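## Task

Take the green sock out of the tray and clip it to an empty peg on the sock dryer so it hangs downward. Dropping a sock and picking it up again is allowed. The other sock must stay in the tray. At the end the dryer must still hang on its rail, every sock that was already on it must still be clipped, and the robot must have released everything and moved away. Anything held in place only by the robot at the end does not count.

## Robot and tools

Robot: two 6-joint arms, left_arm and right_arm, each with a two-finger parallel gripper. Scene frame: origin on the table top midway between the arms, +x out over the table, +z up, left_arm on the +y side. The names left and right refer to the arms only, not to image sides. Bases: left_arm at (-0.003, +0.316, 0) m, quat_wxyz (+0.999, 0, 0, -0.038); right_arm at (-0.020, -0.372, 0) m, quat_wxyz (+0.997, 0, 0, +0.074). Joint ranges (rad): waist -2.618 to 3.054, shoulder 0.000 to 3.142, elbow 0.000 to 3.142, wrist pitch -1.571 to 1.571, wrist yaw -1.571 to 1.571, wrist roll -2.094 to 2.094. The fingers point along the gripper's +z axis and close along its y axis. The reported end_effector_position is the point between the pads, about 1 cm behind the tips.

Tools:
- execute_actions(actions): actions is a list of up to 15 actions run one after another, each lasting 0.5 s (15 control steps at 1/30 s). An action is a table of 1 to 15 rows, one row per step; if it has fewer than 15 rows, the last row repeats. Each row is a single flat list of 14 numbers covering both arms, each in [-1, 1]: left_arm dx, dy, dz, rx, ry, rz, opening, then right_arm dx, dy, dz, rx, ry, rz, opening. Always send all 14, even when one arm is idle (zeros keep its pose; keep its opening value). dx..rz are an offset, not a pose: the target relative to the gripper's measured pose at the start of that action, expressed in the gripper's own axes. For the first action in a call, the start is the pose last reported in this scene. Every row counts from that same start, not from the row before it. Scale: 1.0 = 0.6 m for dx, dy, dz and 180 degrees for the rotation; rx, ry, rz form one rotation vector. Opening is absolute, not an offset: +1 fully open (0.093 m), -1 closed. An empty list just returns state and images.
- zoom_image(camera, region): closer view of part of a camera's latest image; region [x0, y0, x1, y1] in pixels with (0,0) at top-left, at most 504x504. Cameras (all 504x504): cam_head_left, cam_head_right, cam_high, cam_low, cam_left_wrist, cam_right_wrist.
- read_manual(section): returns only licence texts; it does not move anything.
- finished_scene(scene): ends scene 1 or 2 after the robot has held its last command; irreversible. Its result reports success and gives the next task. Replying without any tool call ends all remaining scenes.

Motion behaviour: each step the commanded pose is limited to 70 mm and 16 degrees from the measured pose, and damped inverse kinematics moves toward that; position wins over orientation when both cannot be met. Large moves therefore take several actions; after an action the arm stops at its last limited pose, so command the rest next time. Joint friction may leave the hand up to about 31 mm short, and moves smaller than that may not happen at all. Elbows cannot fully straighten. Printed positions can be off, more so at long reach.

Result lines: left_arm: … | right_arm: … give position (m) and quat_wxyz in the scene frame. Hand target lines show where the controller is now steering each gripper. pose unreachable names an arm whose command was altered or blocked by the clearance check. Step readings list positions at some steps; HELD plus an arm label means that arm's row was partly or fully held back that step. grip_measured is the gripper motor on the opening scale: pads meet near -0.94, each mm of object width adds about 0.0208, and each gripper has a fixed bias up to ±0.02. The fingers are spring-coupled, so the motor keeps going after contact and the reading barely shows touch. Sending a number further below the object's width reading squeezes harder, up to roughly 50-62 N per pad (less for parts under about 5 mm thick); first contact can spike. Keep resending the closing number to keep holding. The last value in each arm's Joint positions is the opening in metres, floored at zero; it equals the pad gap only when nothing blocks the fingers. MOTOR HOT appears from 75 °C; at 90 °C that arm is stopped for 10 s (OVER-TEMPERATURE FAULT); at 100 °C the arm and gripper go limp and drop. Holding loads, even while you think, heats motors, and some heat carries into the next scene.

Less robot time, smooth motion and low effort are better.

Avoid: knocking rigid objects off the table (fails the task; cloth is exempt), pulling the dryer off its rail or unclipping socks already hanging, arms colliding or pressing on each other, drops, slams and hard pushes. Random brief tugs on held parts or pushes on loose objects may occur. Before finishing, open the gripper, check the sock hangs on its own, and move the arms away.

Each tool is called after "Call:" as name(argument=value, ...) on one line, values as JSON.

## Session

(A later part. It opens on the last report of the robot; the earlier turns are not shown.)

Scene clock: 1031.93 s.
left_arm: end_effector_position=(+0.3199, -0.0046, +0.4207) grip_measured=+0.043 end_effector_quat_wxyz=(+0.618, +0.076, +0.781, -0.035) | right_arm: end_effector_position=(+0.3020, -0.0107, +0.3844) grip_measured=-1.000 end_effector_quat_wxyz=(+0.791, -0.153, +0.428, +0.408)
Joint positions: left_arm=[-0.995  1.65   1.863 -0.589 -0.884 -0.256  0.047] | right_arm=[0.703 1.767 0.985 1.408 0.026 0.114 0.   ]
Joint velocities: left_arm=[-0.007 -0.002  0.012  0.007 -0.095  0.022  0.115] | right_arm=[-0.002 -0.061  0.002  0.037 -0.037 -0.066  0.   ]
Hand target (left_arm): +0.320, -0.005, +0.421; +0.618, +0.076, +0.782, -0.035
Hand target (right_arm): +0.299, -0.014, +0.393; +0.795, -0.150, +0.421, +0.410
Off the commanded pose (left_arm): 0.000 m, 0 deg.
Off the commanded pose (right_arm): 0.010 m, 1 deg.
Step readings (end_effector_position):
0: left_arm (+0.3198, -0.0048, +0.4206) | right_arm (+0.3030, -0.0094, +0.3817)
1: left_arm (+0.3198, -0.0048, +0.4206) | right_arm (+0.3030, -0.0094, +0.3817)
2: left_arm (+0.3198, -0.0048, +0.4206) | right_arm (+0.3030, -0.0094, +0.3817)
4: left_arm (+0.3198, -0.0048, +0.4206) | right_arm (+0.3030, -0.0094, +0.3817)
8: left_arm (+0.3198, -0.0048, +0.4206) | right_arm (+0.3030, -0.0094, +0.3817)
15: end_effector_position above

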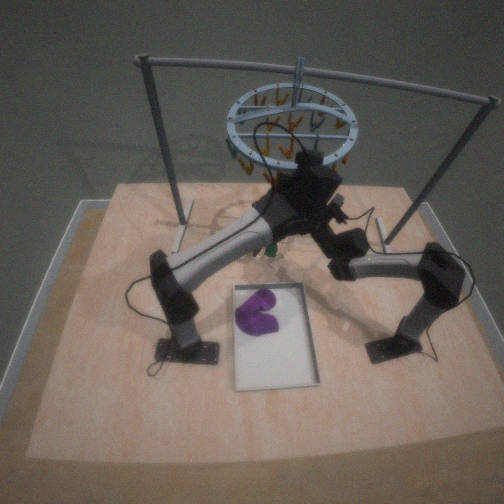

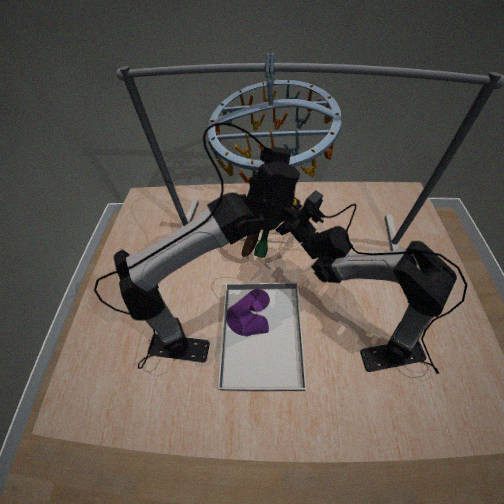

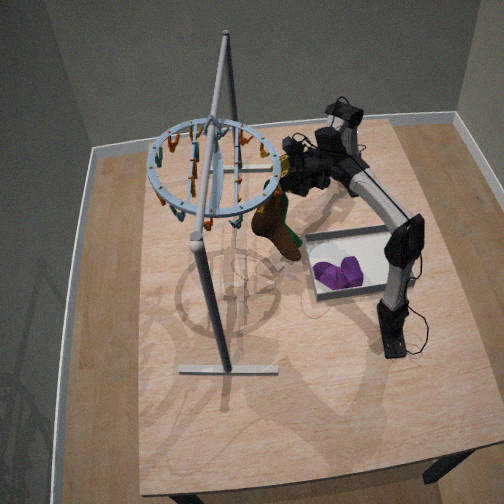

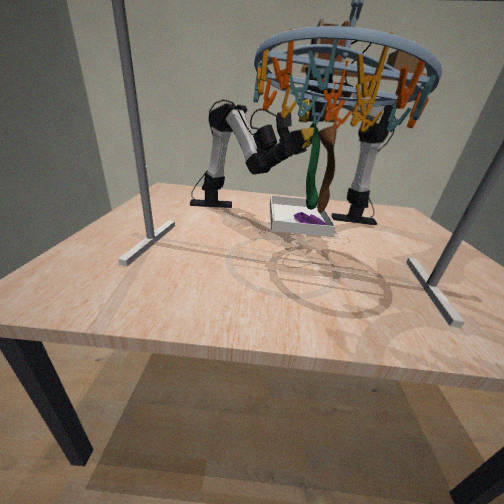

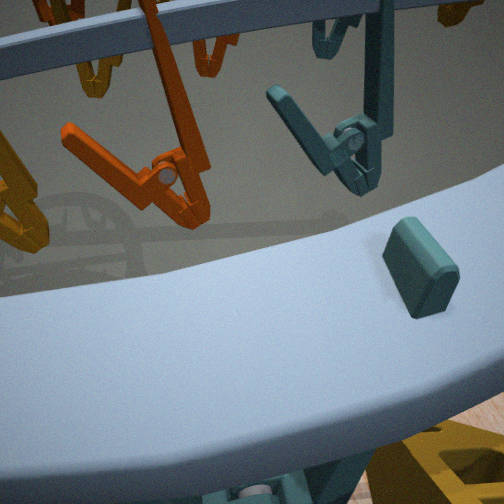

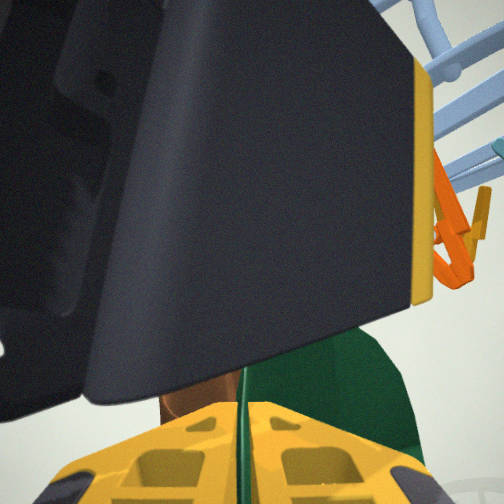

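Call:
execute_actions(actions=[])

Call:
zoom_image(camera="cam_low", region=[280, 85, 350, 165])

Scene clock: 1033.63 s.
left_arm: end_effector_position=(+0.3199, -0.0046, +0.4207) grip_measured=+0.098 end_effector_quat_wxyz=(+0.618, +0.076, +0.781, -0.035) | right_arm: end_effector_position=(+0.3016, -0.0112, +0.3857) grip_measured=-1.000 end_effector_quat_wxyz=(+0.792, -0.153, +0.427, +0.408)
Joint positions: left_arm=[-0.995  1.65   1.863 -0.589 -0.884 -0.256  0.05 ] | right_arm=[0.703 1.764 0.985 1.408 0.026 0.114 0.   ]
Joint velocities: left_arm=[-0.002  0.002 -0.017  0.022 -0.066 -0.037 -0.   ] | right_arm=[-0.012 -0.007  0.012  0.051 -0.051  0.051  0.   ]
Hand target (left_arm): +0.320, -0.005, +0.421; +0.618, +0.076, +0.782, -0.035
Hand target (right_arm): +0.299, -0.014, +0.393; +0.795, -0.150, +0.421, +0.410
Off the commanded pose (left_arm): 0.000 m, 0 deg.
Off the commanded pose (right_arm): 0.008 m, 1 deg.

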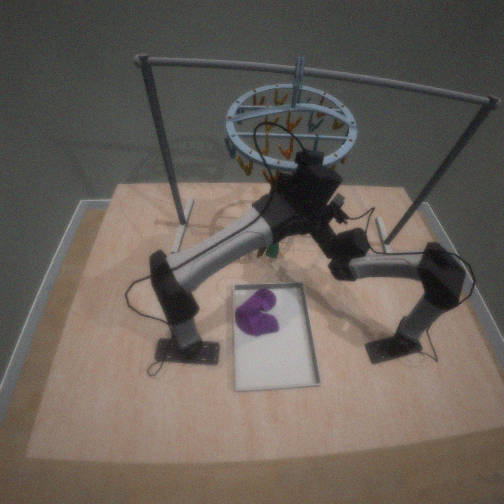

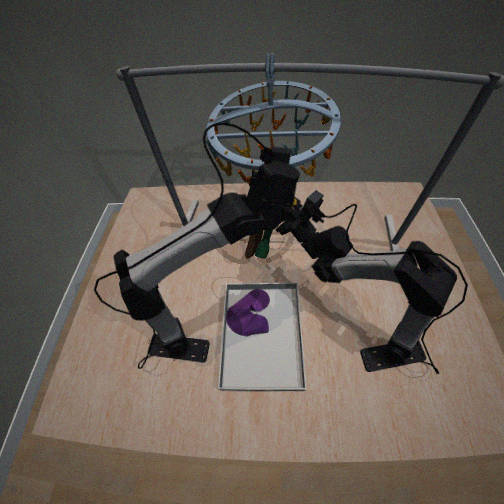

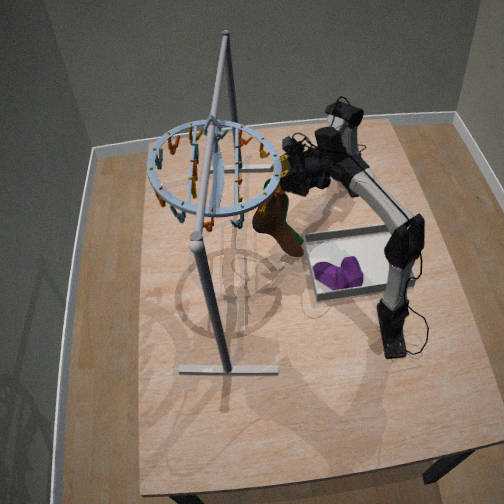

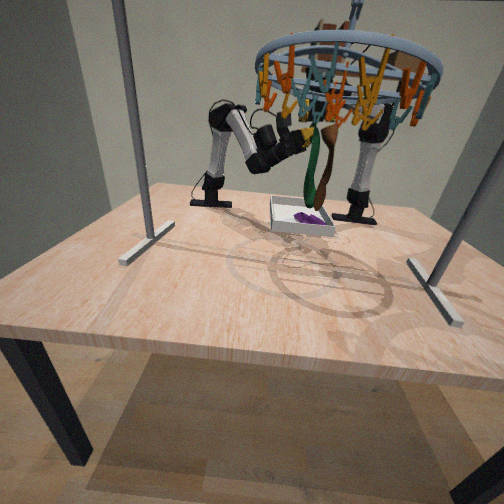

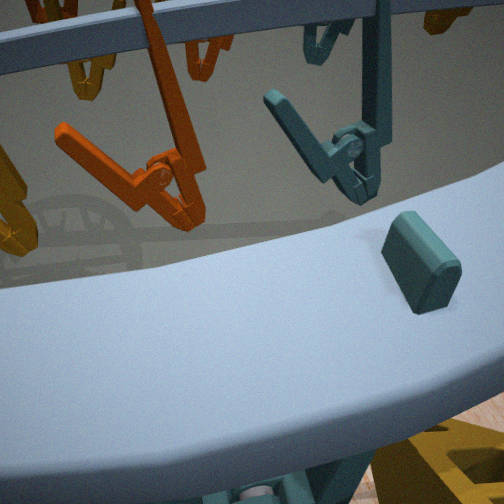

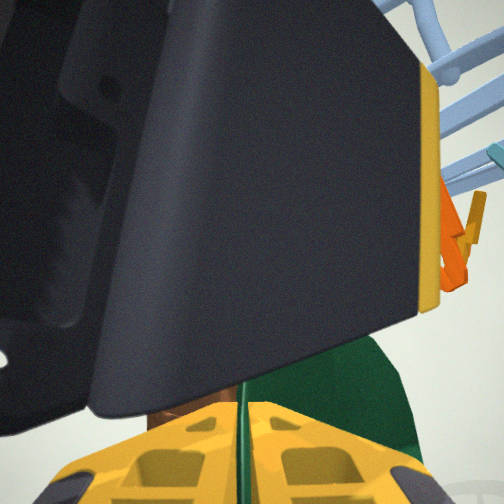

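Region (280, 85, 350, 165) of cam_low's 504x504 image, scaled by 6.300, with more detail than that image has; it fills the left 441 columns of this view, and the rest is white.

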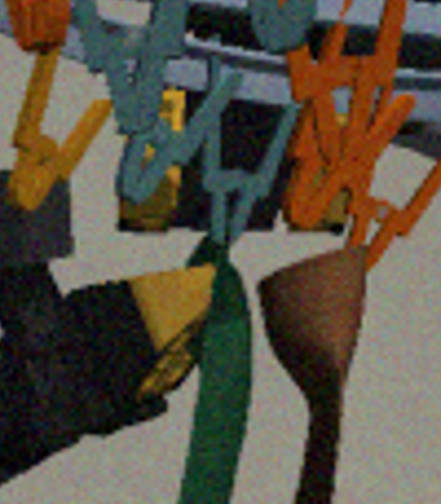

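Call:
execute_actions(actions=[[[0,0,0,0,0,0,0.1,0,0,0,0,0,0,-0.8],[0,0,0,0,0,0,0.1,0,0,0,0,0,0,-0.6],[0,0,0,0,0,0,0.1,0,0,0,0,0,0,-0.4],[0,0,0,0,0,0,0.1,0,0,-0.008,0,0,0,-0.4],[0.001,0.0001,-0.009,0,0,0,0.1,0,0,-0.018,0,0,0,-0.4],[0.0022,0.0003,-0.02,0,0,0,0.1,0,0,-0.03,0,0,0,-0.4],[0.0035,0.0005,-0.032,0,0,0,0.1,0,0,-0.042,0,0,0,-0.4],[0.0048,0.0006,-0.044,0,0,0,0.1,0,0,-0.054,0,0,0,-0.4],[0.006,0.0008,-0.056,0,0,0,0.1,0,0,-0.066,0,0,0,-0.4],[0.0073,0.001,-0.068,0,0,0,0.1,0,0,-0.078,0,0,0,-0.4],[0.0086,0.0011,-0.08,0,0,0,0.1,0,0,-0.09,0,0,0,-0.4],[0.0098,0.0013,-0.092,0,0,0,0.1,0,0,-0.102,0,0,0,-0.4],[0.0111,0.0015,-0.104,0,0,0,0.1,0,0,-0.114,0,0,0,-0.4],[0.0124,0.0016,-0.116,0,0,0,0.1,0,0,-0.124,0,0,0,-0.4],[0.0136,0.0018,-0.127,0,0,0,0.1,0,0,-0.133,0,0,0,-0.4]]])

Scene clock: 1049.07 s.
left_arm: end_effector_position=(+0.2628, -0.0086, +0.4384) grip_measured=+0.098 end_effector_quat_wxyz=(+0.624, +0.085, +0.775, -0.060) | right_arm: end_effector_position=(+0.2747, -0.0418, +0.3352) grip_measured=-0.403 end_effector_quat_wxyz=(+0.776, -0.165, +0.459, +0.399)
Joint positions: left_arm=[-1.149  1.581  1.863 -0.682 -0.985 -0.324  0.05 ] | right_arm=[0.703 1.675 0.708 1.518 0.026 0.114 0.026]
Joint velocities: left_arm=[-0.569 -0.339 -0.017 -0.476 -0.476 -0.3    0.001] | right_arm=[ 0.002 -0.466 -0.872  0.183  0.095  0.066 -0.   ]
Hand target (left_arm): +0.248, +0.006, +0.432; +0.622, +0.079, +0.778, -0.037
Hand target (right_arm): +0.261, -0.056, +0.340; +0.783, -0.160, +0.445, +0.404
Off the commanded pose (left_arm): 0.026 m, 3 deg.
Off the commanded pose (right_arm): 0.024 m, 4 deg.
joint sent to its limit (right arm) — the command would take joint 4 (wrist pitch) past its upper limit, so that joint was sent only as far as its limit.
Step readings (end_effector_position):
0: left_arm (+0.3199, -0.0046, +0.4207) | right_arm (+0.3016, -0.0112, +0.3857)
1: left_arm (+0.3199, -0.0046, +0.4207) | right_arm (+0.3016, -0.0112, +0.3857)
2: left_arm (+0.3199, -0.0046, +0.4207) | right_arm (+0.3016, -0.0112, +0.3857)
4: left_arm (+0.3199, -0.0046, +0.4207) | right_arm (+0.3016, -0.0112, +0.3857)
8: left_arm (+0.3136, -0.0060, +0.4210) | right_arm (+0.2962, -0.0173, +0.3741)
15: end_effector_position above

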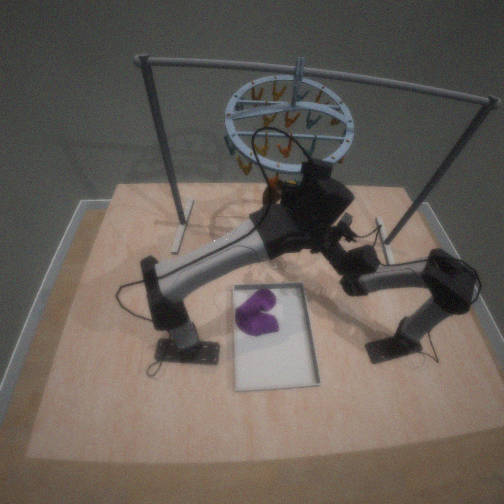

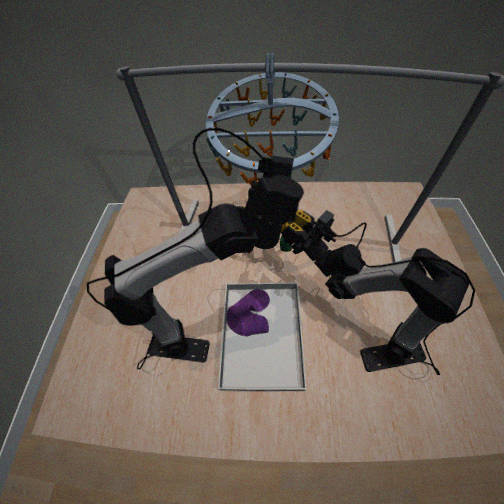

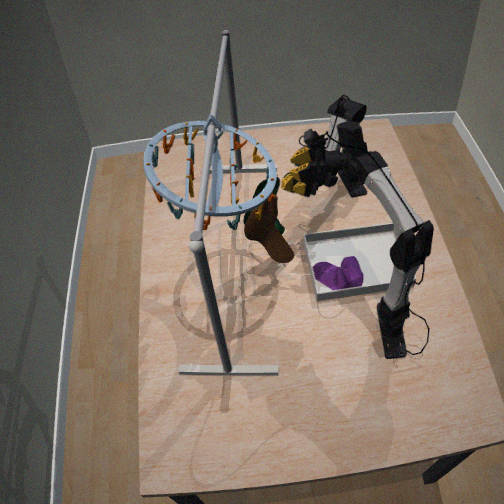

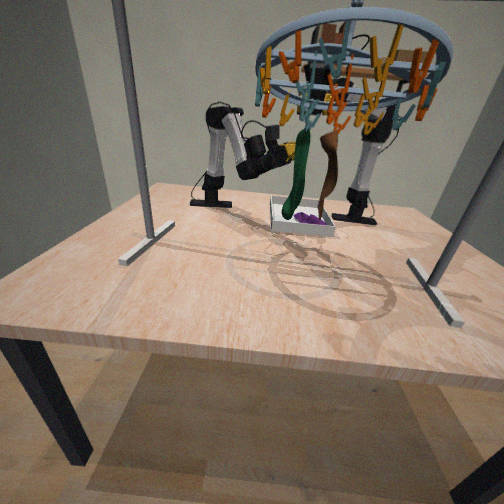

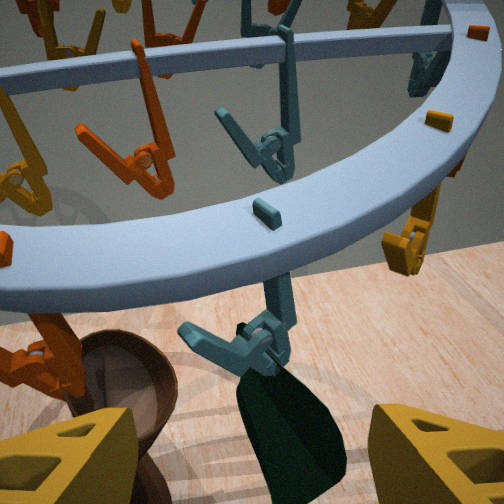

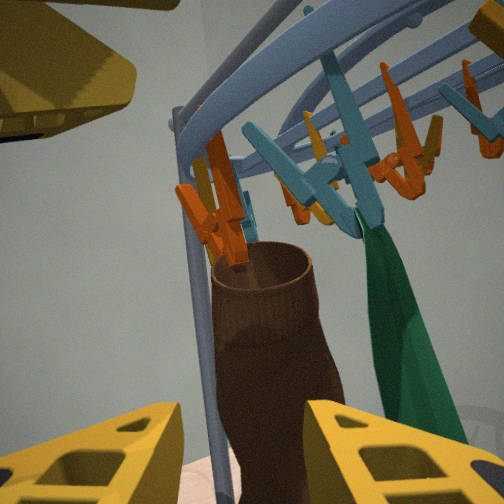

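Call:
execute_actions(actions=[[[0.018,0.024,-0.03,0.008,0,0.002,0.1,-0.016,-0.005,-0.04,0,0.007,0,-0.4],[0.024,0.033,-0.04,0.017,0,0.004,0.1,-0.021,-0.007,-0.055,0,0.015,0,-0.4],[0.03,0.041,-0.05,0.025,0,0.005,0.1,-0.026,-0.009,-0.07,0,0.022,0,-0.4],[0.036,0.05,-0.06,0.033,0,0.007,0.1,-0.031,-0.011,-0.084,0,0.03,0,-0.4],[0.043,0.059,-0.07,0.042,-0.001,0.009,0.1,-0.036,-0.012,-0.099,0,0.037,0,-0.4],[0.049,0.067,-0.08,0.05,-0.001,0.011,0.1,-0.041,-0.014,-0.114,0,0.044,0,-0.4],[0.055,0.076,-0.09,0.058,-0.001,0.013,0.1,-0.047,-0.016,-0.128,0,0.052,0,-0.4],[0.061,0.085,-0.1,0.066,-0.001,0.015,0.1,-0.052,-0.018,-0.143,0,0.059,0,-0.4],[0.067,0.093,-0.11,0.075,-0.001,0.016,0.1,-0.057,-0.02,-0.158,0,0.067,0,-0.4],[0.074,0.102,-0.12,0.083,-0.001,0.018,0.1,-0.062,-0.022,-0.172,0,0.074,0,-0.4],[0.08,0.11,-0.131,0.091,-0.001,0.02,0.1,-0.067,-0.024,-0.187,0,0.081,0,-0.4],[0.086,0.119,-0.141,0.1,-0.001,0.022,0.1,-0.072,-0.025,-0.202,0,0.089,0,-0.4],[0.092,0.128,-0.151,0.108,-0.002,0.024,0.1,-0.077,-0.027,-0.216,0,0.096,0,-0.4],[0.098,0.136,-0.161,0.116,-0.002,0.026,0.1,-0.082,-0.029,-0.231,0,0.104,0,-0.4],[0.105,0.145,-0.171,0.125,-0.002,0.028,0.1,-0.087,-0.031,-0.246,0,0.111,0,-0.4]]])

Scene clock: 1062.73 s.
left_arm: end_effector_position=(+0.1861, +0.0992, +0.4146) grip_measured=+0.098 end_effector_quat_wxyz=(+0.608, +0.179, +0.760, -0.148) | right_arm: end_effector_position=(+0.1959, -0.1653, +0.3406) grip_measured=-0.403 end_effector_quat_wxyz=(+0.772, -0.179, +0.476, +0.381)
Joint positions: left_arm=[-1.204  0.968  1.331 -0.677 -0.786 -0.233  0.05 ] | right_arm=[ 0.562  0.887  0.262  1.131 -0.094  0.151  0.026]
Joint velocities: left_arm=[-0.056 -1.238 -0.779  0.007  0.652  0.359  0.002] | right_arm=[-0.481 -1.883 -0.603 -1.282 -0.403  0.168 -0.   ]
Hand target (left_arm): +0.170, +0.099, +0.403; +0.597, +0.234, +0.747, -0.175
Hand target (right_arm): +0.194, -0.167, +0.298; +0.725, -0.204, +0.537, +0.380
Off the commanded pose (left_arm): 0.022 m, 8 deg.
Off the commanded pose (right_arm): 0.041 m, 17 deg; orientation clipped at the last step of the last action.
Step readings (end_effector_position):
0: left_arm (+0.2492, +0.0044, +0.4434) | right_arm (+0.2652, -0.0527, +0.3403)
1: left_arm (+0.2486, +0.0040, +0.4421) | right_arm (+0.2647, -0.0534, +0.3393)
2: left_arm (+0.2469, +0.0055, +0.4380) | right_arm (+0.2627, -0.0561, +0.3367)
4: left_arm (+0.2415, +0.0138, +0.4264) | right_arm (+0.2556, -0.0682, +0.3317)
8: left_arm (+0.2249, +0.0437, +0.4135) | right_arm (+0.2347, -0.1035, +0.3348)
15: end_effector_position above

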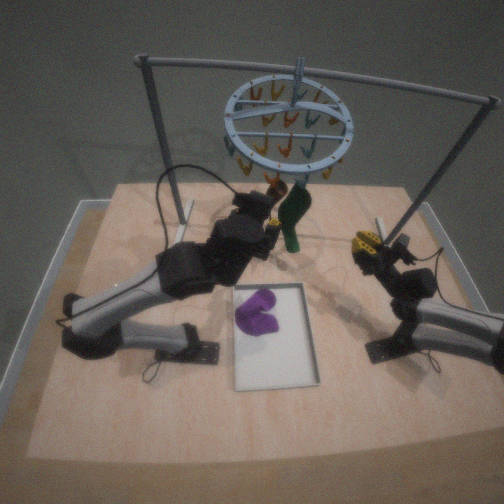

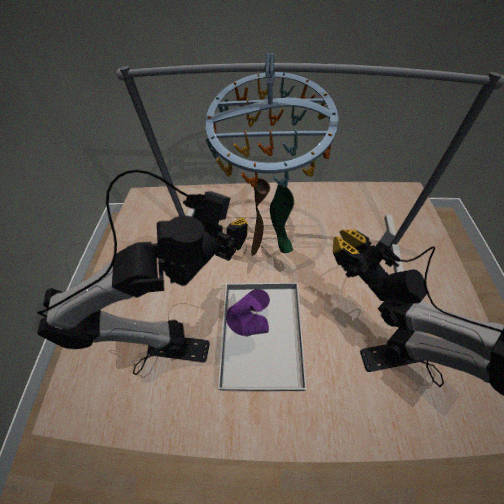

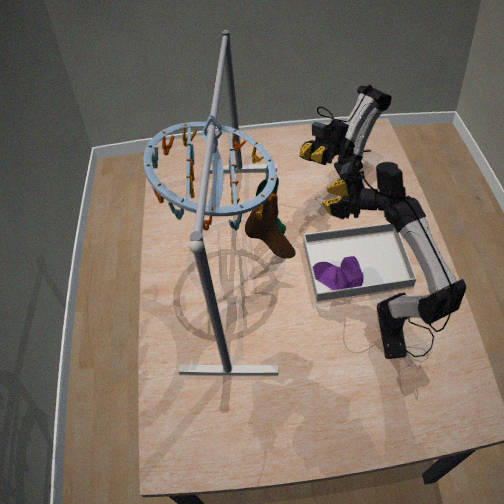

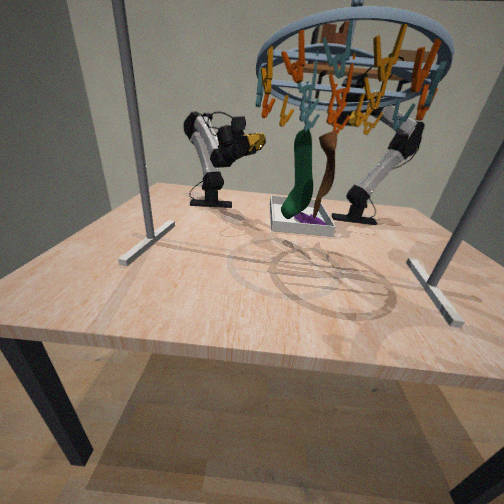

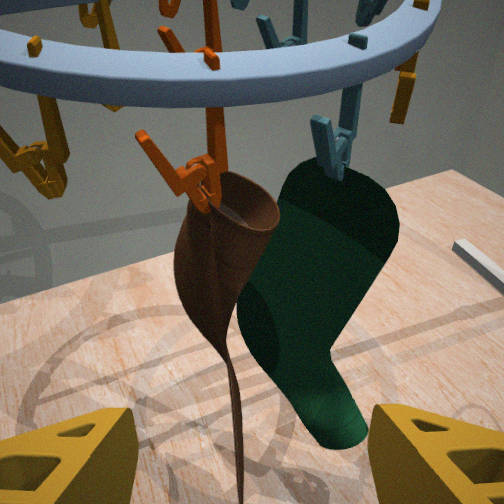

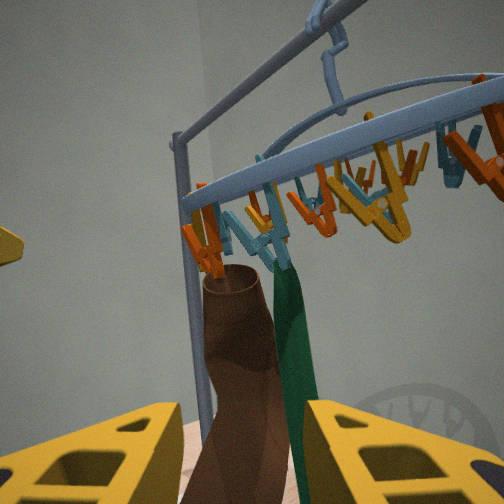

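Call:
execute_actions(actions=[])

Scene clock: 1064.70 s.
left_arm: end_effector_position=(+0.1713, +0.1053, +0.4122) grip_measured=+0.098 end_effector_quat_wxyz=(+0.602, +0.221, +0.746, -0.178) | right_arm: end_effector_position=(+0.1922, -0.1660, +0.3110) grip_measured=-0.403 end_effector_quat_wxyz=(+0.735, -0.203, +0.523, +0.381)
Joint positions: left_arm=[-1.206  0.884  1.282 -0.675 -0.689 -0.178  0.05 ] | right_arm=[ 0.533  0.778  0.223  0.939 -0.155  0.17   0.026]
Joint velocities: left_arm=[-0.007 -0.002  0.007 -0.007 -0.007  0.022 -0.   ] | right_arm=[-0.012  0.007 -0.002  0.007  0.022 -0.066  0.   ]
Hand target (left_arm): +0.170, +0.099, +0.403; +0.597, +0.234, +0.747, -0.175
Hand target (right_arm): +0.194, -0.167, +0.298; +0.725, -0.204, +0.537, +0.380
Off the commanded pose (left_arm): 0.013 m, 2 deg.
Off the commanded pose (right_arm): 0.012 m, 10 deg; orientation clipped at the last step of the last action.

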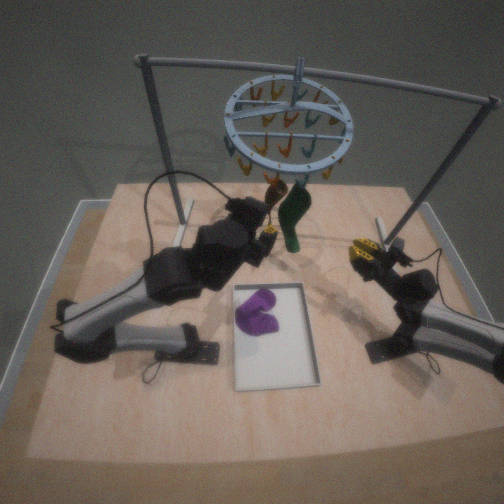

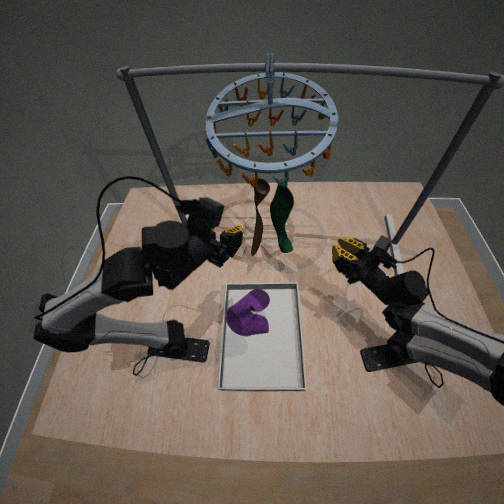

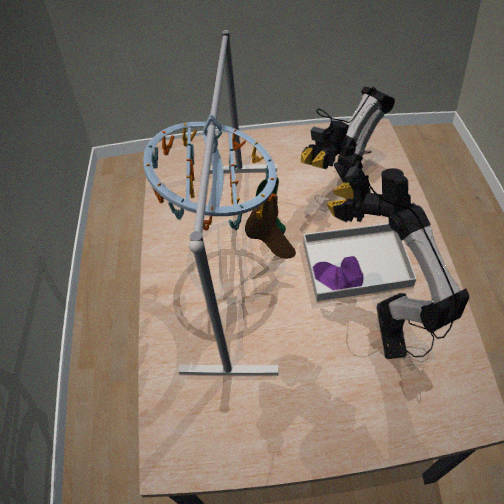

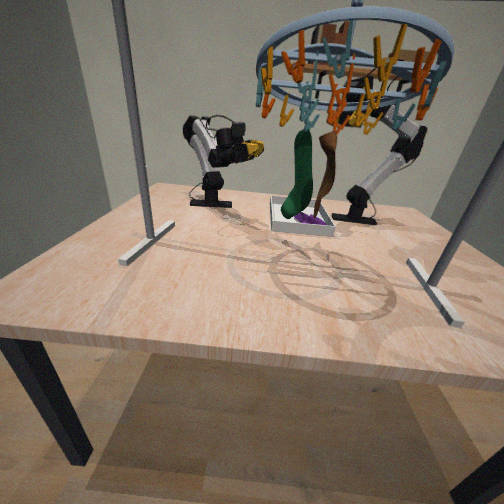

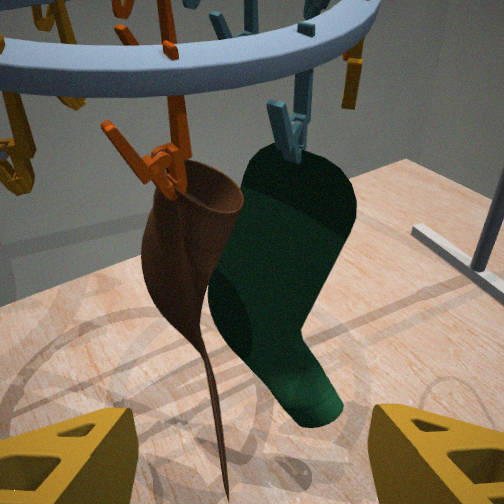

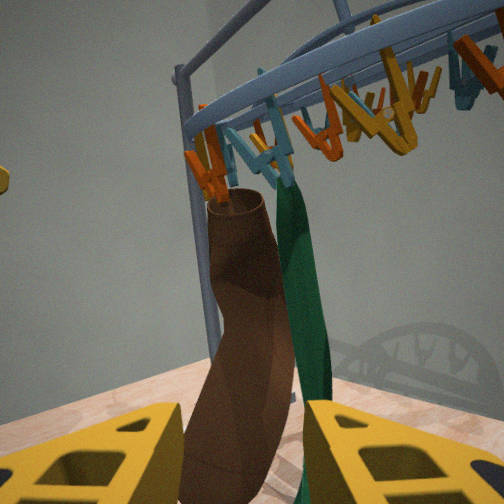

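The green sock is hanging from the teal peg and the brown sock is still clipped. The dryer is on its rail, the purple sock is in the tray, and both arms are clear.

Call:
finished_scene(scene=2)

The scene is finished: the task was done.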